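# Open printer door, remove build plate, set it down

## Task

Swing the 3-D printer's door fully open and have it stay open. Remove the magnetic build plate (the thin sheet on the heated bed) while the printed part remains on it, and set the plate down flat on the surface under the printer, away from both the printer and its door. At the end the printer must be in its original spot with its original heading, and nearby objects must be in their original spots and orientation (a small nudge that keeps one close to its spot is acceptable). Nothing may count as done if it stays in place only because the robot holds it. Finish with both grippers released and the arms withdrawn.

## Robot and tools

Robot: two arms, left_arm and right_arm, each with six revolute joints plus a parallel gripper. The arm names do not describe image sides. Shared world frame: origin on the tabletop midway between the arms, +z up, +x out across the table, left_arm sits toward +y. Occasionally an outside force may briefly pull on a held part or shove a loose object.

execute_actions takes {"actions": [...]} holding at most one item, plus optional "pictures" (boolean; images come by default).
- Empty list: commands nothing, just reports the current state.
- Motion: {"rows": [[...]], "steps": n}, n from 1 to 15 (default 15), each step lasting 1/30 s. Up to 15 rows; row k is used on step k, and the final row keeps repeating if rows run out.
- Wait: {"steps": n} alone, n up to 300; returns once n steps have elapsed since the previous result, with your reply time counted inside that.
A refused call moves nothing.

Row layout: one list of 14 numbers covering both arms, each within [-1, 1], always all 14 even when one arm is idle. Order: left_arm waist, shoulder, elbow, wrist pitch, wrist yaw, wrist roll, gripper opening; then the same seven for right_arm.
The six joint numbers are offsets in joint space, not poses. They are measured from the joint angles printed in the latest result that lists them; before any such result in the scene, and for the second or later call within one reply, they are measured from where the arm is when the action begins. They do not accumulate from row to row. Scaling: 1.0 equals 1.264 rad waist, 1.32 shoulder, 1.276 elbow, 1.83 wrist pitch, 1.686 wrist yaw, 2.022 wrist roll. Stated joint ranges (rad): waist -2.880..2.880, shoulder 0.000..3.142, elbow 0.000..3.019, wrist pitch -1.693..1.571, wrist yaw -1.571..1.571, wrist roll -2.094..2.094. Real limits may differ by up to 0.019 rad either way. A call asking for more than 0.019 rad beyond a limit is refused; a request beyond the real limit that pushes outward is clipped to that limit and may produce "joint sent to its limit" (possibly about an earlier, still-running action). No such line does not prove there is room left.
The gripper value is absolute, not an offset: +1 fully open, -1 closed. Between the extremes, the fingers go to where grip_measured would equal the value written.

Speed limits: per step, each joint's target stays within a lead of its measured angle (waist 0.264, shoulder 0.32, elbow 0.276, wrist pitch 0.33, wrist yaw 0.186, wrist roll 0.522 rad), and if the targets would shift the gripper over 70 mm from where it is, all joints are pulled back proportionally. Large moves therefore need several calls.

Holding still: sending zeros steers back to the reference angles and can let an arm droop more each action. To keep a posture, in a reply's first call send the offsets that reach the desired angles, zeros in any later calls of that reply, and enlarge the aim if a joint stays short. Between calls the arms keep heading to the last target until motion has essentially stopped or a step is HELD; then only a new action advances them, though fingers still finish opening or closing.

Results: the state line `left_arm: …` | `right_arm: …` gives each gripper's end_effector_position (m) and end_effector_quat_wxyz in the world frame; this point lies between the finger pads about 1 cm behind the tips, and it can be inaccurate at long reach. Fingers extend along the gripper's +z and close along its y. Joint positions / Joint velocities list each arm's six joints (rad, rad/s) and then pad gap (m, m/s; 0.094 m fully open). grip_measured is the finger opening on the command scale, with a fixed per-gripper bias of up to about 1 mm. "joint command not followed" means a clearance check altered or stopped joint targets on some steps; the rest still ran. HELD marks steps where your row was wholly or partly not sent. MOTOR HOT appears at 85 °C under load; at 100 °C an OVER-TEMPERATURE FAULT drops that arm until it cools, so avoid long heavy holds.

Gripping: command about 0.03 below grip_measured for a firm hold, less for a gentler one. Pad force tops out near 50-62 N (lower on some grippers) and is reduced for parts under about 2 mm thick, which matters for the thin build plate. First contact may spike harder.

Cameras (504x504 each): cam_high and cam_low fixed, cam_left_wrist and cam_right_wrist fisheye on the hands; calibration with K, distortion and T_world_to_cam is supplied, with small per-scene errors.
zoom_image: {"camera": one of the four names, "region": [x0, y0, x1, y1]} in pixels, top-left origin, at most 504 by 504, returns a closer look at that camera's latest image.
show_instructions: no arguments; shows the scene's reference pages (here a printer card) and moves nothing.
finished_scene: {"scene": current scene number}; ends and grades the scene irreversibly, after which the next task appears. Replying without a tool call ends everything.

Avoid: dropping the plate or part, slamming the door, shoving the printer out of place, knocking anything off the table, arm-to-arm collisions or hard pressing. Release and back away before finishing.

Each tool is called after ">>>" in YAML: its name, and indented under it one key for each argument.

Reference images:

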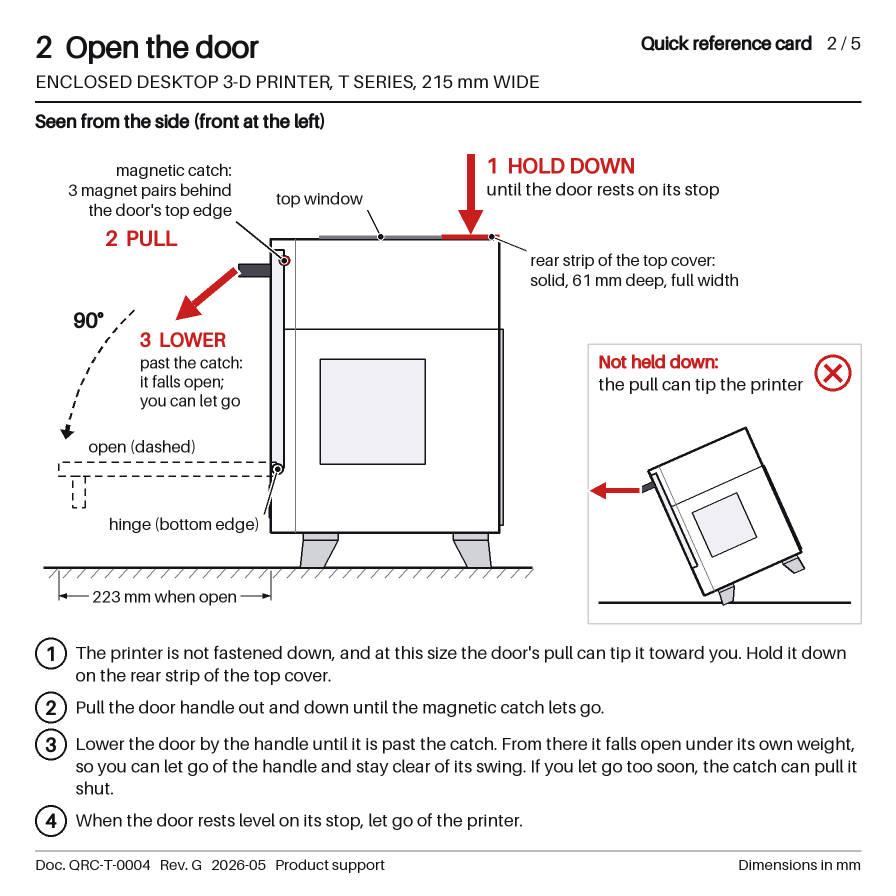

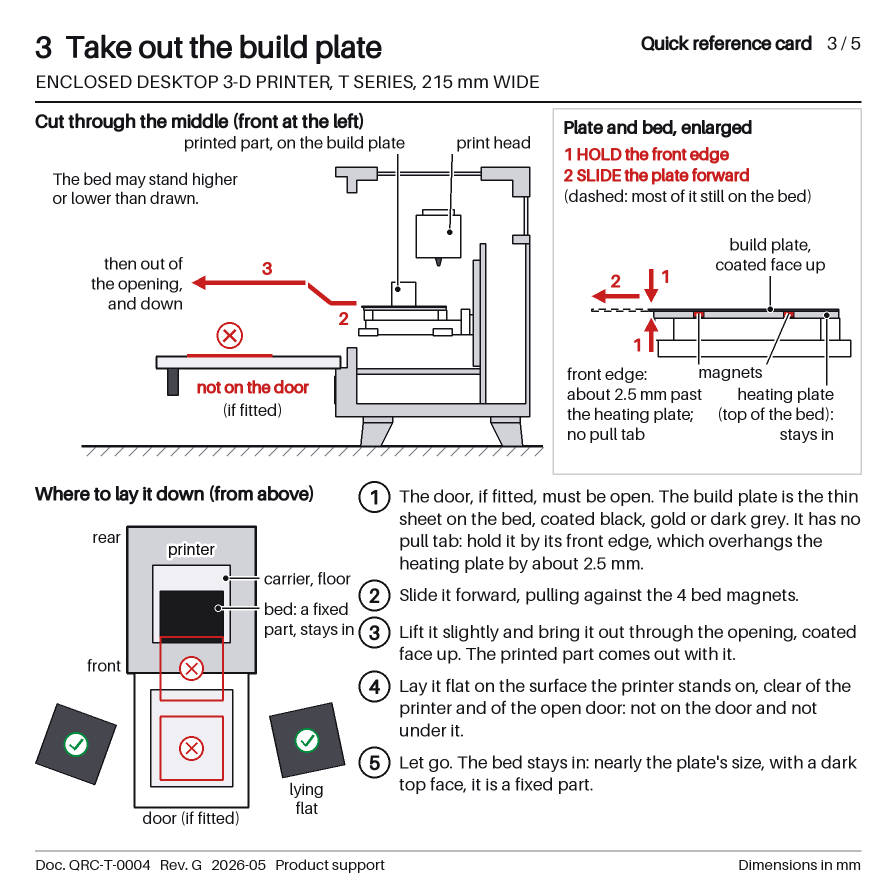

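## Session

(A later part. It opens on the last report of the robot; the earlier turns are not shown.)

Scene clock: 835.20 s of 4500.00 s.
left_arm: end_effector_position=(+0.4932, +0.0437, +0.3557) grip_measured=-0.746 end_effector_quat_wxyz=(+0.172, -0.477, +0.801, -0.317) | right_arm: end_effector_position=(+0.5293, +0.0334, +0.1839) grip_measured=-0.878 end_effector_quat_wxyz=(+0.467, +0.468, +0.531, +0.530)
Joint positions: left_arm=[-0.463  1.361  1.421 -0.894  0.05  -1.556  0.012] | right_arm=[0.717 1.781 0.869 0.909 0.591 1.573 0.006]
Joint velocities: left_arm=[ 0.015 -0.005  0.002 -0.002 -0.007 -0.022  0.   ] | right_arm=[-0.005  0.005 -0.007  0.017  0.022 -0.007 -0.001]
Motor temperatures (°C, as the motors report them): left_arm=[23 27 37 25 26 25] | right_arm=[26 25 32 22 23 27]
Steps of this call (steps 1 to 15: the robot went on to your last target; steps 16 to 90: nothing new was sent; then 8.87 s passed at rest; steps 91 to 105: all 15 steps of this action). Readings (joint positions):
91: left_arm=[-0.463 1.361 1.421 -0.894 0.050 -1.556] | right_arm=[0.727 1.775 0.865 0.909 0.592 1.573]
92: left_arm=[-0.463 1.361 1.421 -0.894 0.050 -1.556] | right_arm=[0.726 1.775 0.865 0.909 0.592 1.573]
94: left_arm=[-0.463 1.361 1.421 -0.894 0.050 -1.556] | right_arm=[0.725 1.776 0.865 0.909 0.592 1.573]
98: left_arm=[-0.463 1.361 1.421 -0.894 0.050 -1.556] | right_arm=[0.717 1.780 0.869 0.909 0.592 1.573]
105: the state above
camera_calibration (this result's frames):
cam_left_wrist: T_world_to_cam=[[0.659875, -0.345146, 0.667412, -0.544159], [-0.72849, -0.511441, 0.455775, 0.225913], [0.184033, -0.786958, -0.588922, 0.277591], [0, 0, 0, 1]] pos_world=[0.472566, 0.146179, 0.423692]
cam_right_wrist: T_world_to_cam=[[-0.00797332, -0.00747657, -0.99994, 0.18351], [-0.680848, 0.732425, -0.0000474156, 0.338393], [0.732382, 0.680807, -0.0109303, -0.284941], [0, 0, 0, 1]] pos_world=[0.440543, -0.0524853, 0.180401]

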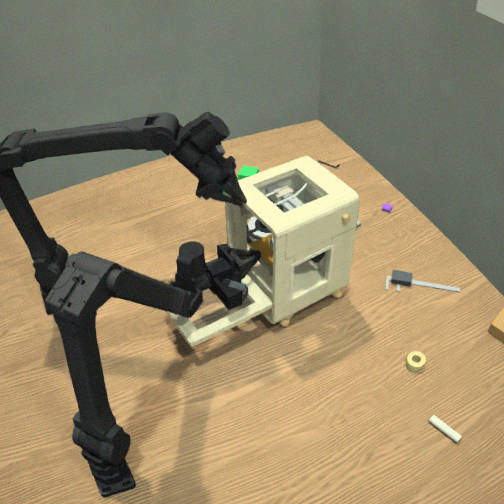

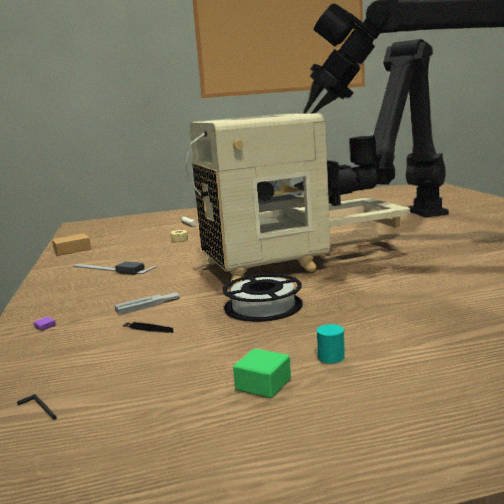

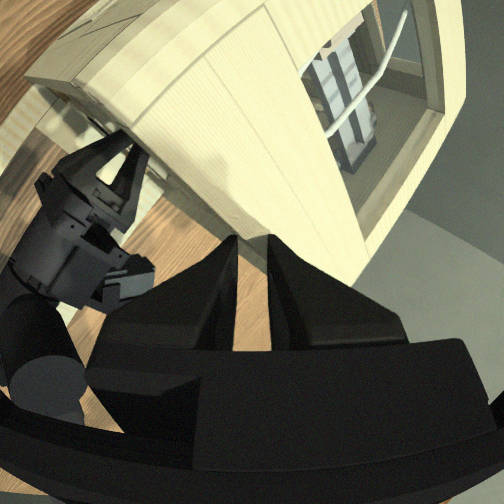

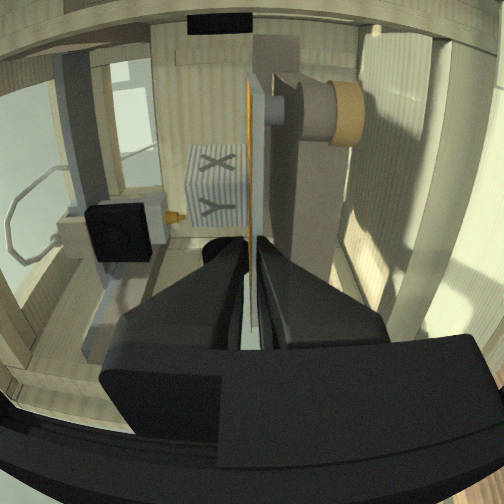

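>>> execute_actions:
  actions:
    - {"rows": [[0.01,0.02,0.025,0,0,0,-0.745, -0.007,0.005,0.043,-0.009,-0.002,0,-0.88],[0.01,0.02,0.025,0,0,0,-0.745, -0.008,0.006,0.044,-0.0095,-0.003,0,-0.88],[0.01,0.02,0.025,0,0,0,-0.745, -0.009,0.007,0.0455,-0.01,-0.003,0,-0.88],[0.01,0.02,0.025,0,0,0,-0.745, -0.010,0.008,0.047,-0.01,-0.004,0,-0.88],[0.01,0.02,0.025,0,0,0,-0.745, -0.011,0.009,0.048,-0.0105,-0.005,0,-0.88],[0.01,0.02,0.025,0,0,0,-0.745, -0.011,0.010,0.0495,-0.011,-0.005,0,-0.88]], "steps": 15}

>>> zoom_image:
  camera: "cam_right_wrist"
  region: [190, 190, 310, 310]

Scene clock: 856.80 s of 4500.00 s.
left_arm: end_effector_position=(+0.4932, +0.0437, +0.3557) grip_measured=-0.746 end_effector_quat_wxyz=(+0.172, -0.477, +0.801, -0.317) | right_arm: end_effector_position=(+0.5292, +0.0336, +0.1839) grip_measured=-0.878 end_effector_quat_wxyz=(+0.467, +0.468, +0.531, +0.530)
Joint positions: left_arm=[-0.463  1.361  1.421 -0.894  0.05  -1.556  0.012] | right_arm=[0.717 1.781 0.869 0.909 0.59  1.573 0.006]
Joint velocities: left_arm=[ 0.005  0.005 -0.002  0.002  0.007 -0.037  0.001] | right_arm=[-0.005  0.005 -0.017 -0.012  0.007 -0.022 -0.   ]
Motor temperatures (°C, as the motors report them): left_arm=[23 27 38 25 26 25] | right_arm=[26 25 33 22 23 27]
Steps of this call (steps 1 to 15: the robot went on to your last target; steps 16 to 90: nothing new was sent; then 18.10 s passed at rest; steps 91 to 105: all 15 steps of this action). Readings (joint positions):
91: left_arm=[-0.463 1.361 1.421 -0.894 0.050 -1.556] | right_arm=[0.717 1.781 0.869 0.909 0.591 1.573]
92: left_arm=[-0.463 1.361 1.421 -0.894 0.050 -1.556] | right_arm=[0.717 1.781 0.869 0.909 0.591 1.573]
94: left_arm=[-0.463 1.361 1.421 -0.894 0.050 -1.556] | right_arm=[0.717 1.781 0.869 0.909 0.591 1.573]
98: left_arm=[-0.463 1.361 1.421 -0.894 0.050 -1.556] | right_arm=[0.717 1.781 0.869 0.909 0.590 1.573]
105: the state above
camera_calibration (this result's frames):
cam_left_wrist: T_world_to_cam=[[0.659875, -0.345146, 0.667412, -0.544159], [-0.72849, -0.511441, 0.455775, 0.225913], [0.184033, -0.786958, -0.588922, 0.277591], [0, 0, 0, 1]] pos_world=[0.472566, 0.146179, 0.423692]
cam_right_wrist: T_world_to_cam=[[-0.00796705, -0.00748305, -0.99994, 0.183508], [-0.681685, 0.731645, -0.0000439226, 0.338702], [0.731602, 0.681644, -0.0109301, -0.284672], [0, 0, 0, 1]] pos_world=[0.440617, -0.0523917, 0.180401]

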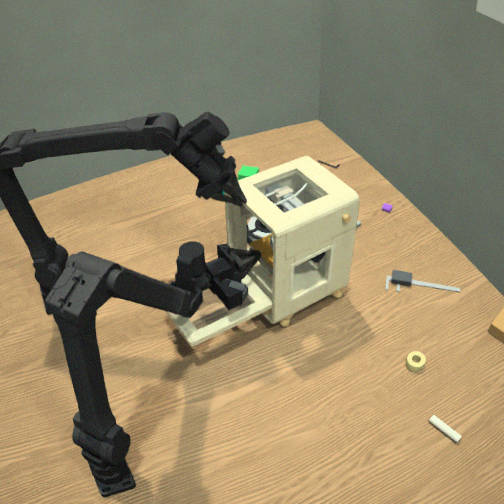

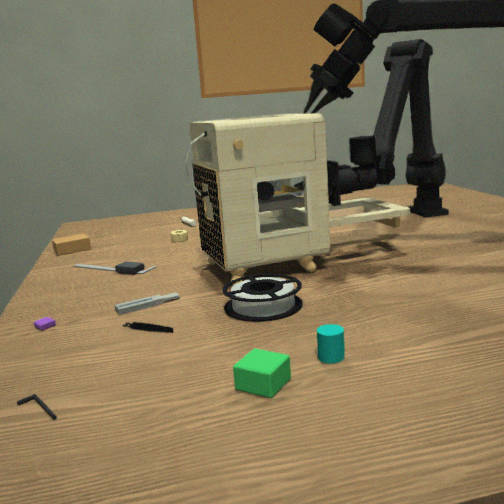

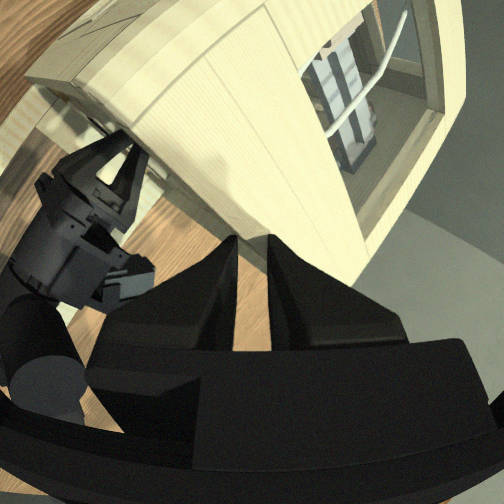

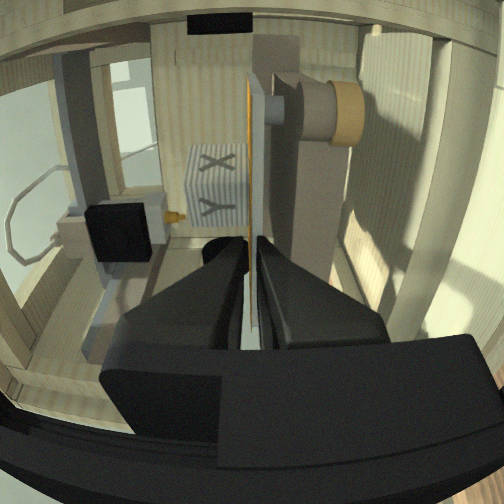

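Region (190, 190, 310, 310) of cam_right_wrist's 504x504 image, scaled by 4.200, with more detail than that image has.

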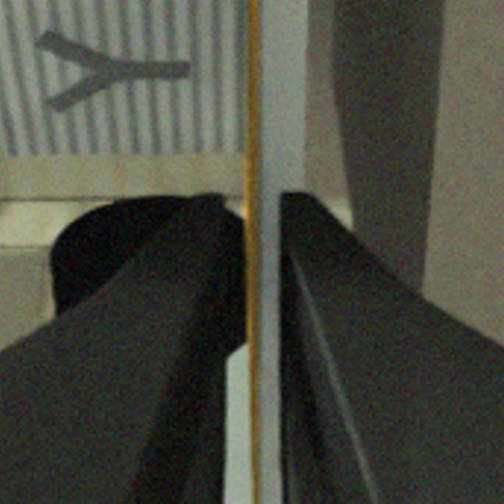

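Blocked, so the lower tip is against the heating plate. Closing while keeping light forward pressure.

>>> execute_actions:
  actions:
    - {"rows": [[0.01,0.02,0.025,0,0,0,-0.745, -0.009,0.008,0.045,0,0,0,-0.92],[0.01,0.02,0.025,0,0,0,-0.745, -0.009,0.008,0.045,0,0,0,-0.92],[0.01,0.02,0.025,0,0,0,-0.745, -0.009,0.008,0.045,0,0,0,-0.92],[0.01,0.02,0.025,0,0,0,-0.745, -0.009,0.008,0.045,0,0,0,-0.95],[0.01,0.02,0.025,0,0,0,-0.745, -0.009,0.008,0.045,0,0,0,-0.95],[0.01,0.02,0.025,0,0,0,-0.745, -0.009,0.008,0.045,0,0,0,-0.95],[0.01,0.02,0.025,0,0,0,-0.745, -0.009,0.008,0.045,0,0,0,-0.97],[0.01,0.02,0.025,0,0,0,-0.745, -0.009,0.008,0.045,0,0,0,-0.97],[0.01,0.02,0.025,0,0,0,-0.745, -0.009,0.008,0.045,0,0,0,-1]], "steps": 15}

>>> zoom_image:
  camera: "cam_right_wrist"
  region: [190, 190, 310, 310]

Scene clock: 865.03 s of 4500.00 s.
left_arm: end_effector_position=(+0.4932, +0.0437, +0.3557) grip_measured=-0.746 end_effector_quat_wxyz=(+0.172, -0.477, +0.801, -0.317) | right_arm: end_effector_position=(+0.5293, +0.0335, +0.1830) grip_measured=-0.981 end_effector_quat_wxyz=(+0.467, +0.468, +0.531, +0.529)
Joint positions: left_arm=[-0.463  1.361  1.421 -0.894  0.05  -1.556  0.012] | right_arm=[0.717 1.783 0.869 0.909 0.591 1.573 0.001]
Joint velocities: left_arm=[-0.005 -0.005  0.002 -0.002  0.022 -0.037 -0.001] | right_arm=[-0.005 -0.005  0.022  0.002  0.051  0.022 -0.   ]
Motor temperatures (°C, as the motors report them): left_arm=[23 27 38 25 26 25] | right_arm=[26 25 33 22 23 27]
Steps of this call (steps 1 to 15: the robot went on to your last target; steps 16 to 90: nothing new was sent; then 4.73 s passed at rest; steps 91 to 105: all 15 steps of this action). Readings (joint positions):
91: left_arm=[-0.463 1.361 1.421 -0.894 0.050 -1.556] | right_arm=[0.717 1.781 0.869 0.909 0.590 1.573]
92: left_arm=[-0.463 1.361 1.421 -0.894 0.050 -1.556] | right_arm=[0.717 1.782 0.869 0.909 0.590 1.573]
94: left_arm=[-0.463 1.361 1.421 -0.894 0.050 -1.556] | right_arm=[0.717 1.782 0.869 0.909 0.590 1.573]
98: left_arm=[-0.463 1.361 1.421 -0.894 0.050 -1.556] | right_arm=[0.717 1.783 0.869 0.909 0.591 1.573]
105: the state above
camera_calibration (this result's frames):
cam_left_wrist: T_world_to_cam=[[0.659875, -0.345146, 0.667412, -0.544159], [-0.72849, -0.511441, 0.455775, 0.225913], [0.184033, -0.786958, -0.588922, 0.277591], [0, 0, 0, 1]] pos_world=[0.472566, 0.146179, 0.423692]
cam_right_wrist: T_world_to_cam=[[-0.00912165, -0.00848103, -0.999922, 0.18324], [-0.681127, 0.732165, 0.0000034845, 0.338489], [0.732109, 0.681074, -0.0124552, -0.284656], [0, 0, 0, 1]] pos_world=[0.440625, -0.0524045, 0.179679]

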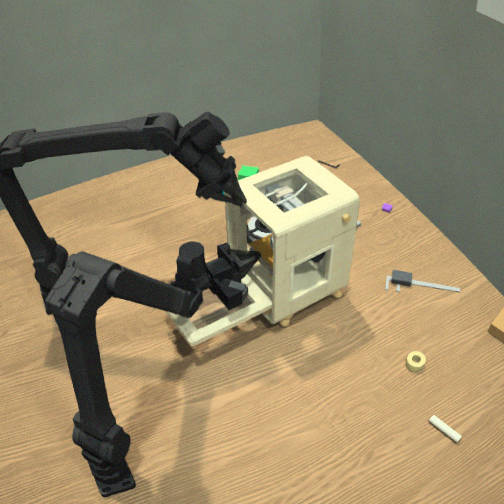

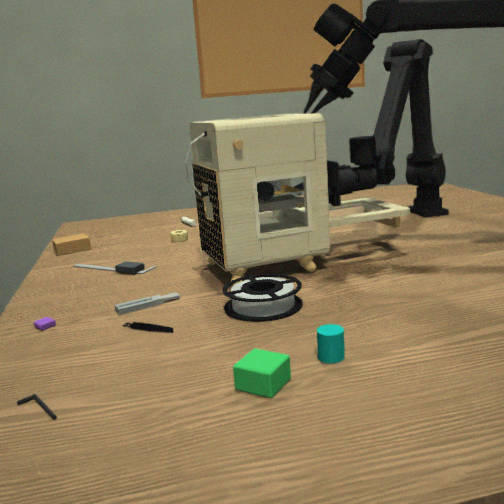

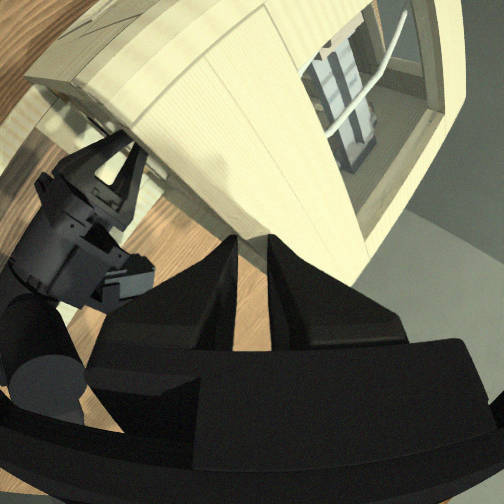

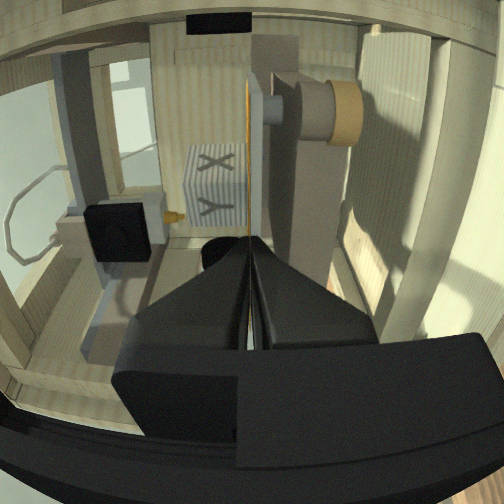

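Region (190, 190, 310, 310) of cam_right_wrist's 504x504 image, scaled by 4.200, with more detail than that image has.

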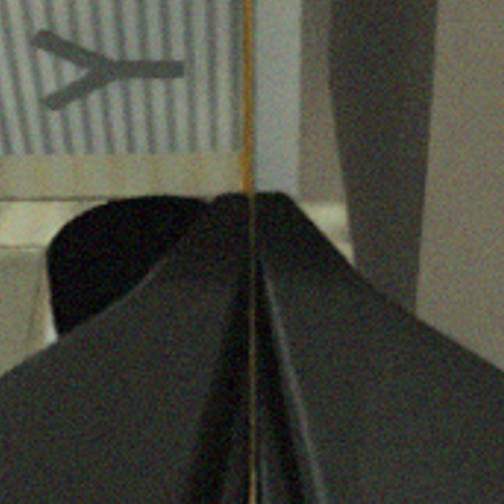

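>>> execute_actions:
  actions:
    - {"rows": [[0.015,0.035,0.022,0.01,0,0,-0.745, 0.007,-0.006,0.02,0.01,0.002,0,-1],[0.015,0.035,0.022,0.01,0,0,-0.745, 0.008,-0.007,0.0,0.012,0.002,0,-1],[0.015,0.035,0.022,0.01,0,0,-0.745, 0.009,-0.008,-0.002,0.013,0.003,0,-1],[0.015,0.035,0.022,0.01,0,0,-0.745, 0.010,-0.0095,-0.004,0.0135,0.004,0,-1],[0.015,0.035,0.022,0.01,0,0,-0.745, 0.011,-0.011,-0.006,0.014,0.005,0,-1],[0.015,0.035,0.022,0.01,0,0,-0.745, 0.012,-0.012,-0.008,0.0145,0.005,0,-1],[0.015,0.035,0.022,0.01,0,0,-0.745, 0.013,-0.013,-0.010,0.015,0.006,0,-1],[0.015,0.035,0.022,0.01,0,0,-0.745, 0.014,-0.0145,-0.012,0.0155,0.007,0,-1],[0.015,0.035,0.022,0.01,0,0,-0.745, 0.015,-0.016,-0.014,0.016,0.008,0,-1],[0.015,0.035,0.022,0.01,0,0,-0.745, 0.016,-0.017,-0.016,0.017,0.009,0,-1],[0.015,0.035,0.022,0.01,0,0,-0.745, 0.017,-0.018,-0.018,0.0175,0.009,0,-1],[0.015,0.035,0.022,0.01,0,0,-0.745, 0.018,-0.0195,-0.021,0.018,0.010,0,-1],[0.015,0.035,0.022,0.01,0,0,-0.745, 0.0185,-0.020,-0.023,0.019,0.010,0,-1]], "steps": 15}

Scene clock: 879.03 s of 4500.00 s.
left_arm: end_effector_position=(+0.4939, +0.0437, +0.3551) grip_measured=-0.746 end_effector_quat_wxyz=(+0.171, -0.477, +0.801, -0.317) | right_arm: end_effector_position=(+0.5267, +0.0329, +0.1832) grip_measured=-0.982 end_effector_quat_wxyz=(+0.468, +0.470, +0.530, +0.529)
Joint positions: left_arm=[-0.462  1.363  1.421 -0.893  0.052 -1.556  0.012] | right_arm=[0.721 1.78  0.864 0.913 0.6   1.573 0.001]
Joint velocities: left_arm=[ 0.005  0.005  0.012 -0.002 -0.051 -0.022  0.   ] | right_arm=[ 0.034 -0.054 -0.09   0.046  0.037 -0.007 -0.001]
Motor temperatures (°C, as the motors report them): left_arm=[23 27 38 25 26 25] | right_arm=[26 25 33 22 23 27]
Steps of this call (steps 1 to 15: the robot went on to your last target; steps 16 to 90: nothing new was sent; then 10.50 s passed at rest; steps 91 to 105: all 15 steps of this action). Readings (joint positions):
91: left_arm=[-0.463 1.362 1.421 -0.893 0.050 -1.556] | right_arm=[0.717 1.782 0.869 0.909 0.592 1.573]
92: left_arm=[-0.462 1.363 1.421 -0.893 0.052 -1.556] | right_arm=[0.718 1.782 0.869 0.909 0.594 1.573]
94: left_arm=[-0.462 1.363 1.421 -0.893 0.052 -1.556] | right_arm=[0.718 1.782 0.869 0.909 0.594 1.573]
98: left_arm=[-0.462 1.363 1.421 -0.893 0.052 -1.556] | right_arm=[0.719 1.782 0.869 0.909 0.596 1.573]
105: the state above
camera_calibration (this result's frames):
cam_left_wrist: T_world_to_cam=[[0.660476, -0.344506, 0.667148, -0.544386], [-0.728116, -0.510842, 0.457043, 0.226007], [0.183354, -0.787627, -0.588239, 0.27726], [0, 0, 0, 1]] pos_world=[0.473277, 0.146287, 0.422986]
cam_right_wrist: T_world_to_cam=[[-0.00770539, -0.00720624, -0.999944, 0.182665], [-0.677207, 0.735793, -0.0000841611, 0.335018], [0.735752, 0.677169, -0.0105497, -0.284425], [0, 0, 0, 1]] pos_world=[0.43755, -0.0525834, 0.179682]

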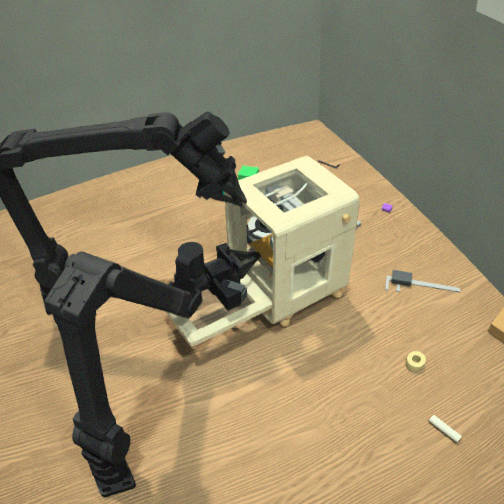

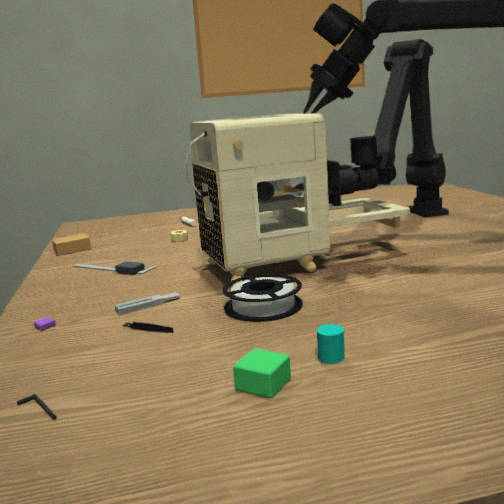

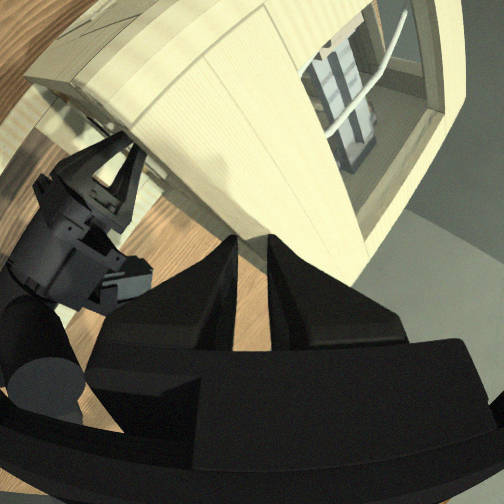

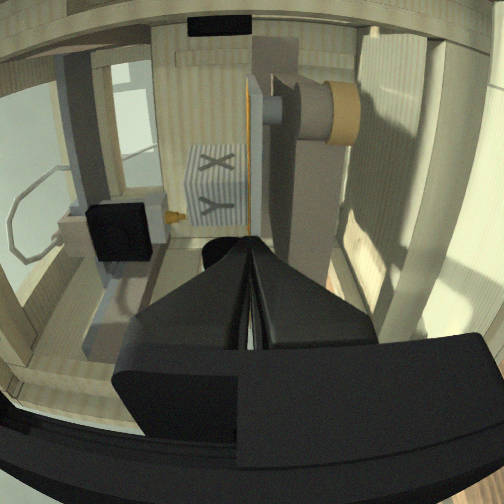

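>>> execute_actions:
  actions: []

Scene clock: 881.13 s of 4500.00 s.
left_arm: end_effector_position=(+0.4938, +0.0436, +0.3551) grip_measured=-0.746 end_effector_quat_wxyz=(+0.171, -0.477, +0.801, -0.317) | right_arm: end_effector_position=(+0.5186, +0.0358, +0.1800) grip_measured=-0.983 end_effector_quat_wxyz=(+0.466, +0.468, +0.535, +0.528)
Joint positions: left_arm=[-0.462  1.363  1.421 -0.893  0.052 -1.556  0.012] | right_arm=[0.734 1.774 0.848 0.914 0.605 1.573 0.001]
Joint velocities: left_arm=[-0.005 -0.015 -0.002  0.007  0.066 -0.022 -0.   ] | right_arm=[ 0.005  0.015 -0.002  0.007 -0.066  0.022 -0.001]
Motor temperatures (°C, as the motors report them): left_arm=[23 27 38 25 26 25] | right_arm=[26 25 33 23 23 27]
Steps of this call (steps 1 to 30: the robot went on to your last target; steps 31 to 63: nothing new was sent). Readings (joint positions):
1: left_arm=[-0.462 1.363 1.421 -0.893 0.052 -1.556] | right_arm=[0.722 1.778 0.860 0.914 0.603 1.573]
2: left_arm=[-0.462 1.363 1.421 -0.893 0.052 -1.556] | right_arm=[0.725 1.776 0.856 0.914 0.604 1.573]
4: left_arm=[-0.462 1.363 1.421 -0.893 0.052 -1.556] | right_arm=[0.729 1.774 0.850 0.914 0.605 1.573]
8: left_arm=[-0.462 1.363 1.421 -0.893 0.052 -1.556] | right_arm=[0.734 1.774 0.848 0.914 0.605 1.573]
63: the state above
All arms were judged still, so your last target was given up. Only a new action makes them travel on or press farther. Fingers that are still opening or closing keep moving.
camera_calibration (this result's frames):
cam_left_wrist: T_world_to_cam=[[0.660472, -0.344506, 0.667152, -0.544386], [-0.728189, -0.51054, 0.457264, 0.225898], [0.183078, -0.787823, -0.588063, 0.277304], [0, 0, 0, 1]] pos_world=[0.47328, 0.146252, 0.422965]
cam_right_wrist: T_world_to_cam=[[-0.013863, -0.0129052, -0.999821, 0.182811], [-0.683637, 0.729822, 0.0000587401, 0.330942], [0.729691, 0.683515, -0.01894, -0.276062], [0, 0, 0, 1]] pos_world=[0.430218, -0.0504773, 0.17753]

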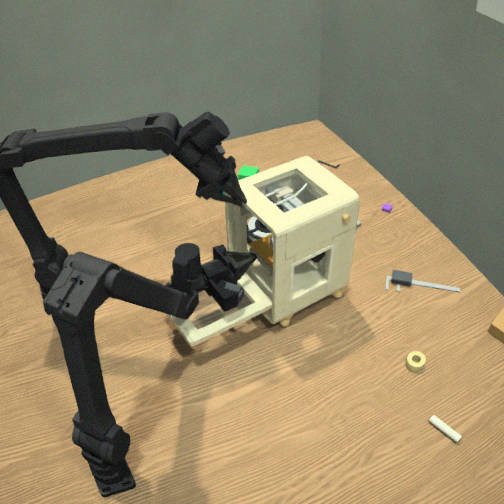

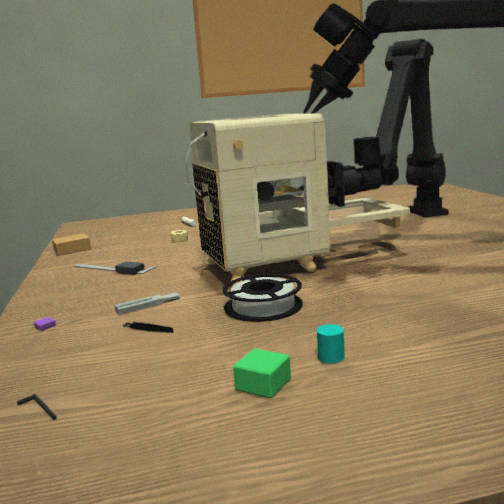

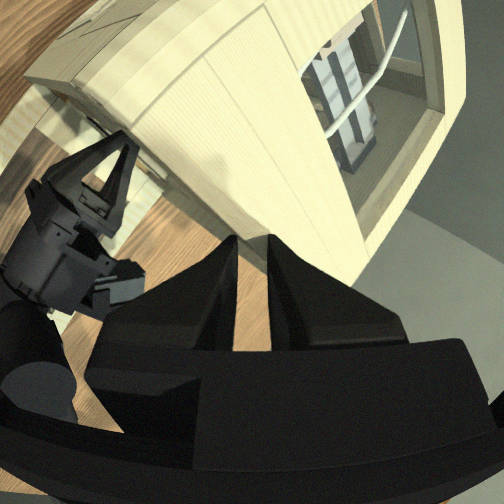

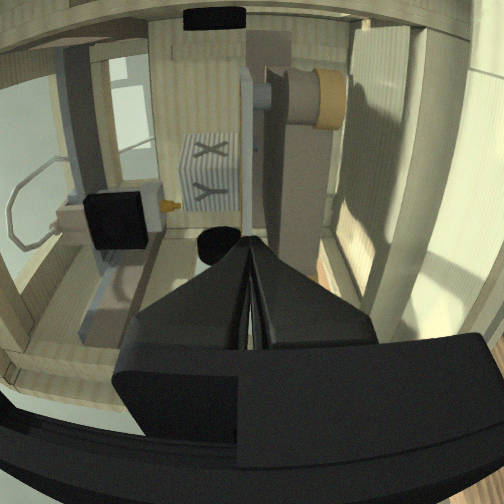

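>>> zoom_image:
  camera: "cam_right_wrist"
  region: [190, 40, 330, 250]

>>> zoom_image:
  camera: "cam_high"
  region: [220, 200, 320, 300]

Region (190, 40, 330, 250) of cam_right_wrist's 504x504 image, scaled by 2.400, with more detail than that image has.

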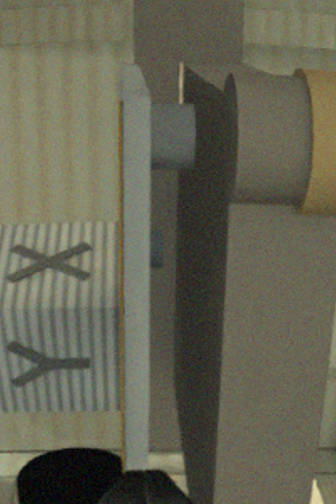

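Region (220, 200, 320, 300) of cam_high's 504x504 image, scaled by 5.040, with more detail than that image has.

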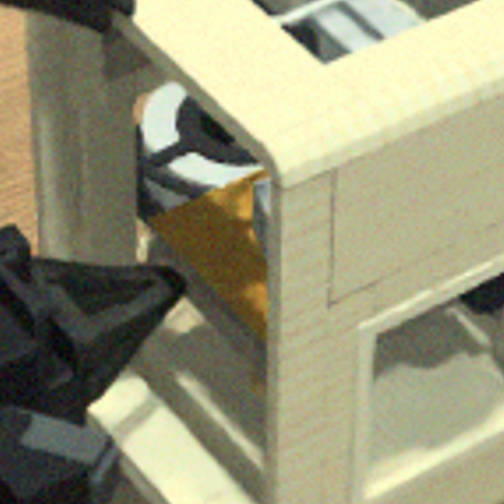

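>>> execute_actions:
  actions:
    - {"rows": [[0.01,0.02,0.025,0,0,0,-0.745, 0,0.004,0.048,-0.008,-0.003,0,-0.88],[0.01,0.02,0.025,0,0,0,-0.745, 0,0.006,0.052,-0.010,-0.006,0,-0.88],[0.01,0.02,0.025,0,0,0,-0.745, 0,0.008,0.056,-0.012,-0.009,0,-0.88],[0.01,0.02,0.025,0,0,0,-0.745, -0.006,0.010,0.0596,-0.012,-0.0107,0,-0.88],[0.01,0.02,0.025,0,0,0,-0.745, -0.008,0.0114,0.0596,-0.012,-0.0107,0,-0.88],[0.01,0.02,0.025,0,0,0,-0.745, -0.010,0.0114,0.0596,-0.012,-0.0107,0,-0.88],[0.01,0.02,0.025,0,0,0,-0.745, -0.012,0.0114,0.0596,-0.012,-0.0107,0,-0.88]], "steps": 15}

>>> zoom_image:
  camera: "cam_right_wrist"
  region: [190, 190, 310, 310]

Scene clock: 916.87 s of 4500.00 s.
left_arm: end_effector_position=(+0.4937, +0.0436, +0.3553) grip_measured=-0.746 end_effector_quat_wxyz=(+0.171, -0.477, +0.801, -0.318) | right_arm: end_effector_position=(+0.5267, +0.0394, +0.1853) grip_measured=-0.882 end_effector_quat_wxyz=(+0.464, +0.465, +0.532, +0.534)
Joint positions: left_arm=[-0.462  1.362  1.421 -0.893  0.053 -1.556  0.012] | right_arm=[0.726 1.781 0.872 0.91  0.589 1.573 0.006]
Joint velocities: left_arm=[ 0.005 -0.005 -0.002 -0.012  0.066 -0.007 -0.   ] | right_arm=[-0.005 -0.005 -0.017 -0.002  0.007 -0.022 -0.   ]
Motor temperatures (°C, as the motors report them): left_arm=[23 27 38 25 26 25] | right_arm=[26 25 31 23 23 27]
Steps of this call (steps 1 to 90: nothing new was sent; then 32.23 s passed at rest; steps 91 to 105: all 15 steps of this action). Readings (joint positions):
91: left_arm=[-0.462 1.362 1.421 -0.893 0.052 -1.556] | right_arm=[0.734 1.774 0.848 0.914 0.604 1.573]
92: left_arm=[-0.462 1.362 1.421 -0.893 0.053 -1.556] | right_arm=[0.734 1.774 0.849 0.914 0.601 1.573]
94: left_arm=[-0.462 1.362 1.421 -0.893 0.053 -1.556] | right_arm=[0.734 1.776 0.856 0.912 0.593 1.573]
98: left_arm=[-0.462 1.362 1.421 -0.893 0.053 -1.556] | right_arm=[0.732 1.781 0.871 0.910 0.589 1.573]
105: the state above
camera_calibration (this result's frames):
cam_left_wrist: T_world_to_cam=[[0.66024, -0.344393, 0.66744, -0.544452], [-0.728418, -0.51016, 0.457323, 0.225791], [0.183003, -0.788119, -0.58769, 0.277347], [0, 0, 0, 1]] pos_world=[0.473184, 0.146267, 0.423124]
cam_right_wrist: T_world_to_cam=[[-0.00503901, -0.00502985, -0.999975, 0.183296], [-0.689185, 0.724586, -0.00017175, 0.337002], [0.724568, 0.689166, -0.00711769, -0.284058], [0, 0, 0, 1]] pos_world=[0.438999, -0.0475022, 0.181328]

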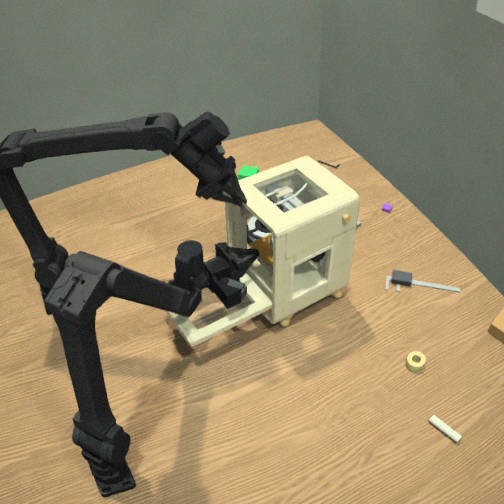

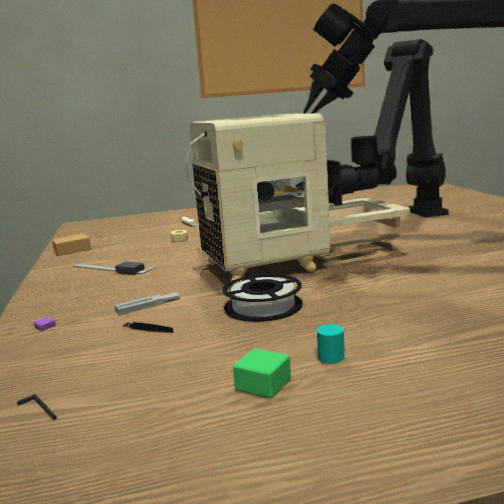

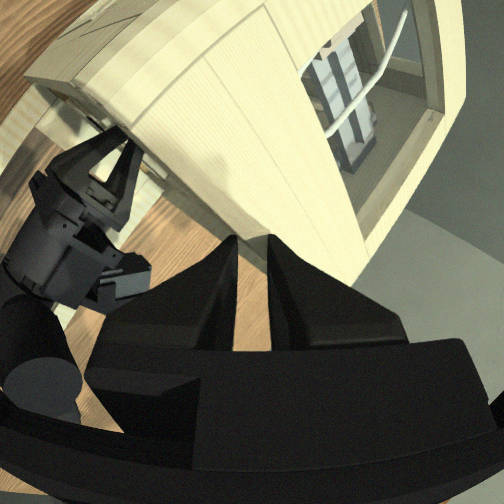

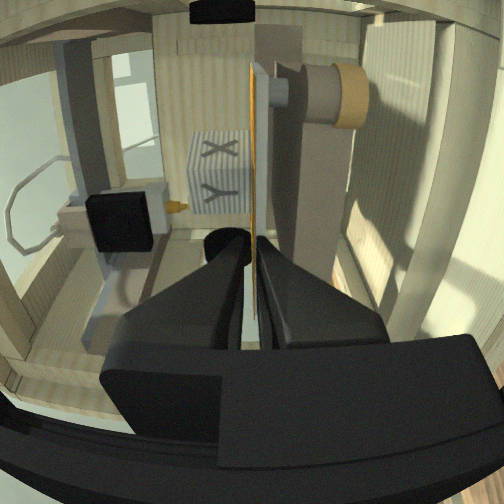

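Region (190, 190, 310, 310) of cam_right_wrist's 504x504 image, scaled by 4.200, with more detail than that image has.

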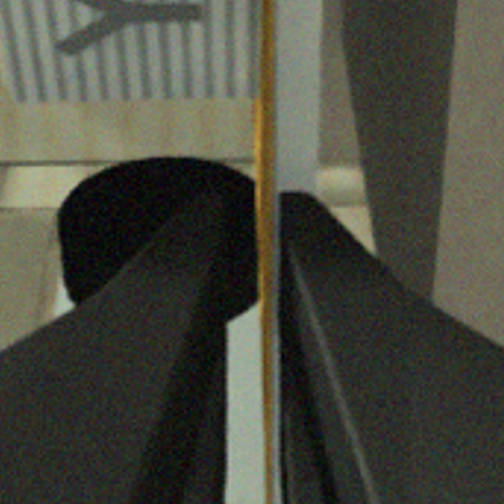

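>>> execute_actions:
  actions:
    - {"rows": [[0.01,0.02,0.025,0,0,0,-0.745, 0,0.008,0.03,0,0,0,-0.88],[0.01,0.02,0.025,0,0,0,-0.745, 0,0.008,0.03,0,0,0,-0.88],[0.01,0.02,0.025,0,0,0,-0.745, -0.006,0.008,0.03,0,0,0,-0.88],[0.01,0.02,0.025,0,0,0,-0.745, -0.008,0.008,0.03,0,0,0,-0.88],[0.01,0.02,0.025,0,0,0,-0.745, -0.010,0.008,0.03,0,0,0,-0.88],[0.01,0.02,0.025,0,0,0,-0.745, -0.012,0.008,0.03,0,0,0,-0.88],[0.01,0.02,0.025,0,0,0,-0.745, -0.014,0.008,0.03,0,0,0,-0.88],[0.01,0.02,0.025,0,0,0,-0.745, -0.016,0.008,0.03,0,0,0,-0.88]], "steps": 15}

>>> zoom_image:
  camera: "cam_right_wrist"
  region: [190, 190, 310, 310]

>>> zoom_image:
  camera: "cam_high"
  region: [230, 220, 290, 280]

Scene clock: 928.77 s of 4500.00 s.
left_arm: end_effector_position=(+0.4938, +0.0436, +0.3555) grip_measured=-0.746 end_effector_quat_wxyz=(+0.171, -0.477, +0.801, -0.318) | right_arm: end_effector_position=(+0.5290, +0.0364, +0.1830) grip_measured=-0.882 end_effector_quat_wxyz=(+0.465, +0.467, +0.532, +0.531)
Joint positions: left_arm=[-0.462  1.362  1.421 -0.893  0.053 -1.556  0.012] | right_arm=[0.72  1.785 0.872 0.91  0.587 1.573 0.006]
Joint velocities: left_arm=[-0.024 -0.005  0.002 -0.012  0.007 -0.037 -0.   ] | right_arm=[-0.005  0.005  0.002  0.002 -0.037  0.066  0.001]
Motor temperatures (°C, as the motors report them): left_arm=[23 27 38 25 26 25] | right_arm=[26 25 32 23 23 27]
Steps of this call (steps 1 to 15: the robot went on to your last target; steps 16 to 90: nothing new was sent; then 8.40 s passed at rest; steps 91 to 105: all 15 steps of this action). Readings (joint positions):
91: left_arm=[-0.462 1.362 1.421 -0.893 0.053 -1.556] | right_arm=[0.726 1.782 0.872 0.910 0.589 1.573]
92: left_arm=[-0.462 1.362 1.421 -0.893 0.053 -1.556] | right_arm=[0.726 1.782 0.872 0.910 0.589 1.573]
94: left_arm=[-0.462 1.362 1.421 -0.893 0.053 -1.556] | right_arm=[0.726 1.783 0.872 0.910 0.589 1.573]
98: left_arm=[-0.462 1.362 1.421 -0.893 0.053 -1.556] | right_arm=[0.723 1.785 0.872 0.910 0.589 1.573]
105: the state above
camera_calibration (this result's frames):
cam_left_wrist: T_world_to_cam=[[0.660012, -0.344279, 0.667724, -0.54463], [-0.728574, -0.510082, 0.457161, 0.225853], [0.183203, -0.788218, -0.587493, 0.277273], [0, 0, 0, 1]] pos_world=[0.473216, 0.146251, 0.423308]
cam_right_wrist: T_world_to_cam=[[-0.00792949, -0.0075224, -0.99994, 0.182627], [-0.685861, 0.727733, -0.0000357729, 0.338837], [0.72769, 0.685819, -0.0109299, -0.28453], [0, 0, 0, 1]] pos_world=[0.440893, -0.0500722, 0.179518]

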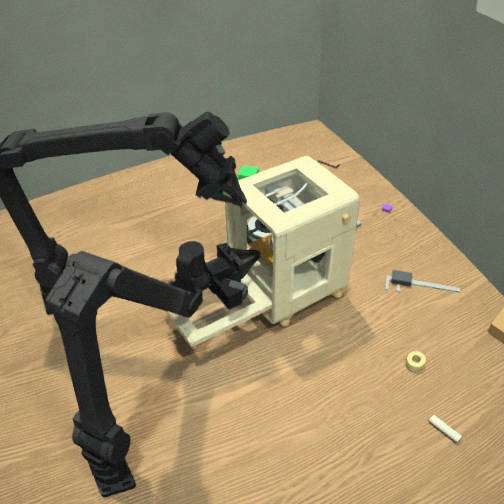

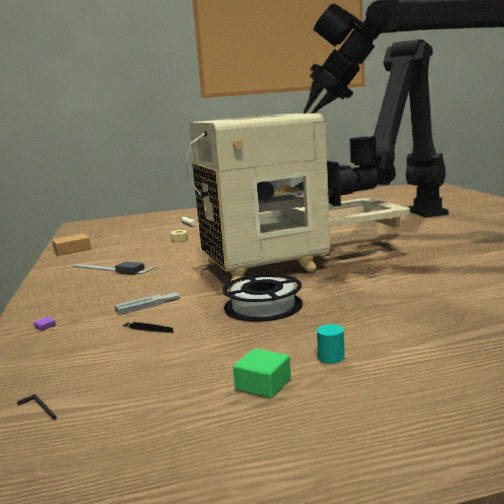

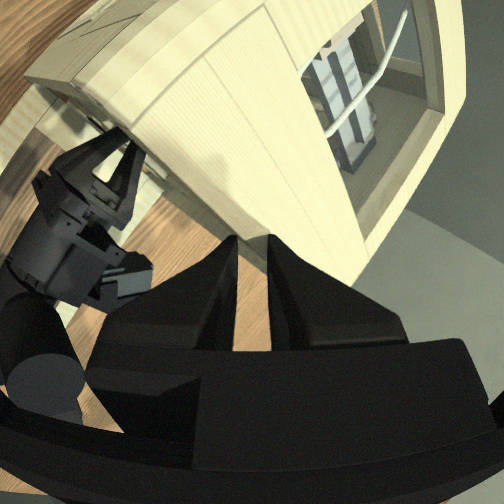

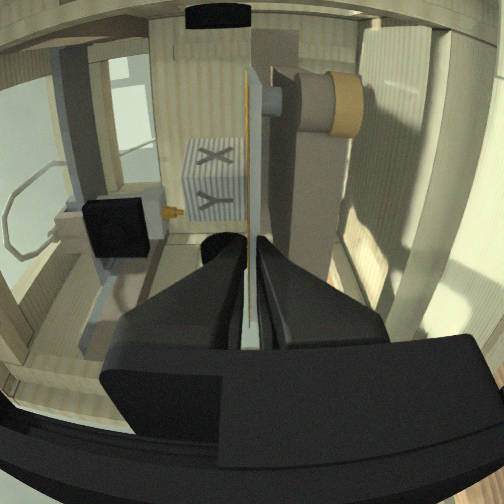

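Region (190, 190, 310, 310) of cam_right_wrist's 504x504 image, scaled by 4.200, with more detail than that image has.

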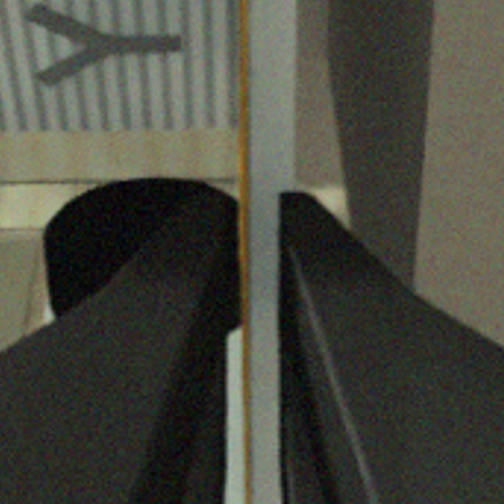

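Region (230, 220, 290, 280) of cam_high's 504x504 image, scaled by 8.400, with more detail than that image has.

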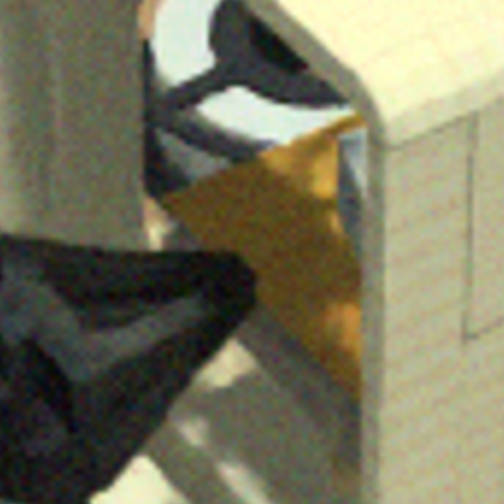

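>>> execute_actions:
  actions:
    - {"rows": [[0.01,0.03,0.02,0,0,0,-0.745, -0.008,-0.006,0.043,0.012,0,0,-0.88],[0.01,0.03,0.02,0,0,0,-0.745, -0.008,-0.008,0.044,0.012,0,0,-0.88],[0.01,0.03,0.02,0,0,0,-0.745, -0.008,-0.010,0.045,0.012,0,0,-0.88],[0.01,0.03,0.02,0,0,0,-0.745, -0.008,-0.012,0.046,0.012,0,0,-0.88],[0.01,0.03,0.02,0,0,0,-0.745, -0.008,-0.014,0.047,0.012,0,0,-0.88],[0.01,0.03,0.02,0,0,0,-0.745, -0.008,-0.016,0.048,0.012,0,0,-0.88],[0.01,0.03,0.02,0,0,0,-0.745, -0.008,-0.017,0.049,0.012,0,0,-0.88],[0.01,0.03,0.02,0,0,0,-0.745, -0.008,-0.018,0.05,0.012,0,0,-0.88]], "steps": 15}

>>> zoom_image:
  camera: "cam_right_wrist"
  region: [190, 190, 310, 310]

Scene clock: 940.30 s of 4500.00 s.
left_arm: end_effector_position=(+0.4938, +0.0436, +0.3555) grip_measured=-0.746 end_effector_quat_wxyz=(+0.171, -0.477, +0.801, -0.318) | right_arm: end_effector_position=(+0.5290, +0.0365, +0.1834) grip_measured=-0.882 end_effector_quat_wxyz=(+0.465, +0.466, +0.532, +0.532)
Joint positions: left_arm=[-0.462  1.362  1.421 -0.893  0.053 -1.556  0.012] | right_arm=[0.72  1.785 0.872 0.91  0.587 1.573 0.006]
Joint velocities: left_arm=[-0.015 -0.015 -0.007  0.017 -0.037 -0.037  0.   ] | right_arm=[ 0.015 -0.005  0.012 -0.002 -0.037 -0.007  0.001]
Motor temperatures (°C, as the motors report them): left_arm=[23 27 38 25 26 25] | right_arm=[26 25 32 23 23 27]
Steps of this call (steps 1 to 15: the robot went on to your last target; steps 16 to 90: nothing new was sent; then 8.03 s passed at rest; steps 91 to 105: all 15 steps of this action). Readings (joint positions):
91: left_arm=[-0.462 1.362 1.421 -0.893 0.053 -1.556] | right_arm=[0.720 1.785 0.872 0.910 0.587 1.573]
92: left_arm=[-0.462 1.362 1.421 -0.893 0.053 -1.556] | right_arm=[0.720 1.785 0.872 0.910 0.587 1.573]
94: left_arm=[-0.462 1.362 1.421 -0.893 0.053 -1.556] | right_arm=[0.720 1.785 0.872 0.910 0.587 1.573]
98: left_arm=[-0.462 1.362 1.421 -0.893 0.053 -1.556] | right_arm=[0.720 1.785 0.872 0.910 0.587 1.573]
105: the state above
camera_calibration (this result's frames):
cam_left_wrist: T_world_to_cam=[[0.660012, -0.344279, 0.667724, -0.54463], [-0.728574, -0.510082, 0.457161, 0.225853], [0.183203, -0.788218, -0.587493, 0.277273], [0, 0, 0, 1]] pos_world=[0.473216, 0.146251, 0.423308]
cam_right_wrist: T_world_to_cam=[[-0.0073537, -0.00702164, -0.999948, 0.182762], [-0.686138, 0.727471, -0.0000623852, 0.338943], [0.727434, 0.686102, -0.0101674, -0.284538], [0, 0, 0, 1]] pos_world=[0.440889, -0.0500656, 0.17988]

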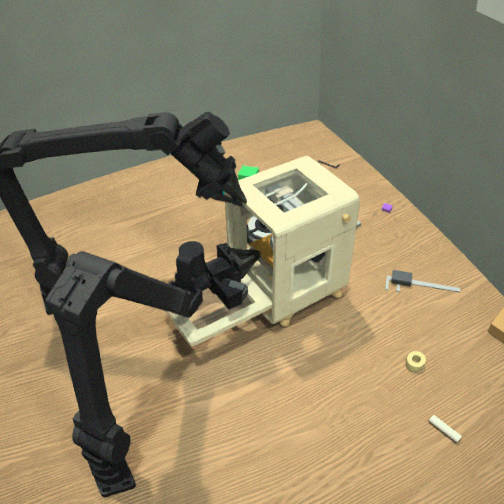

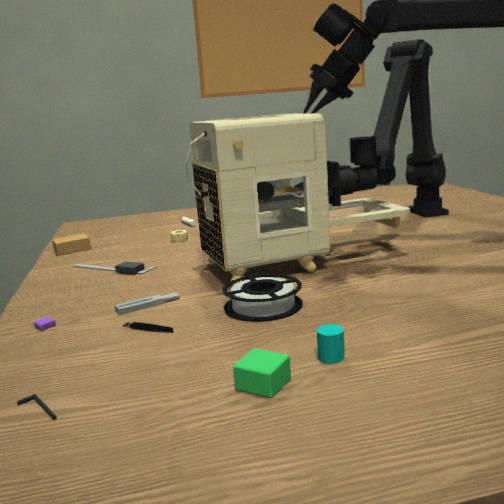

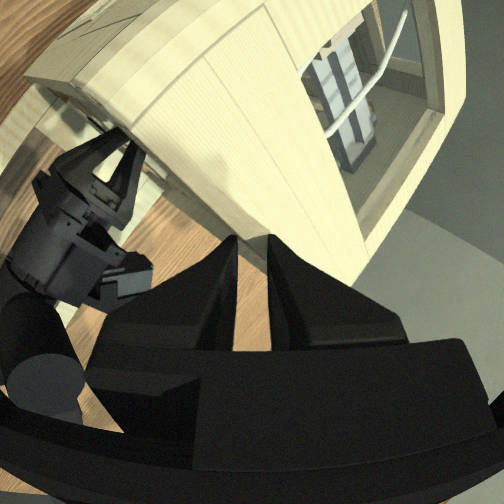

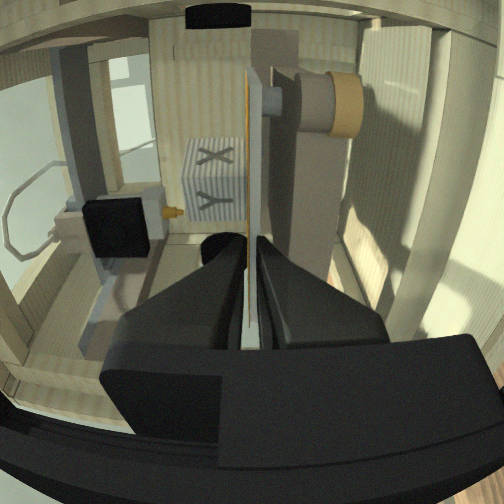

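Region (190, 190, 310, 310) of cam_right_wrist's 504x504 image, scaled by 4.200, with more detail than that image has.

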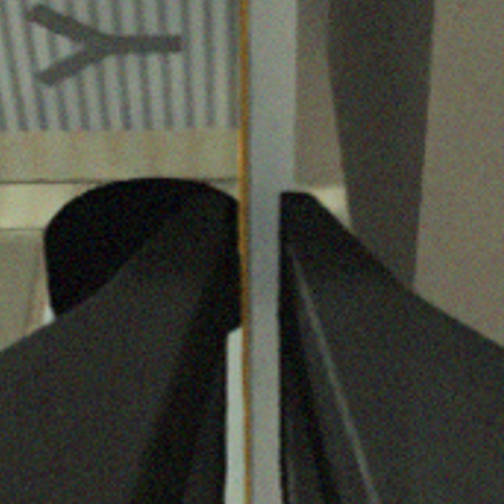

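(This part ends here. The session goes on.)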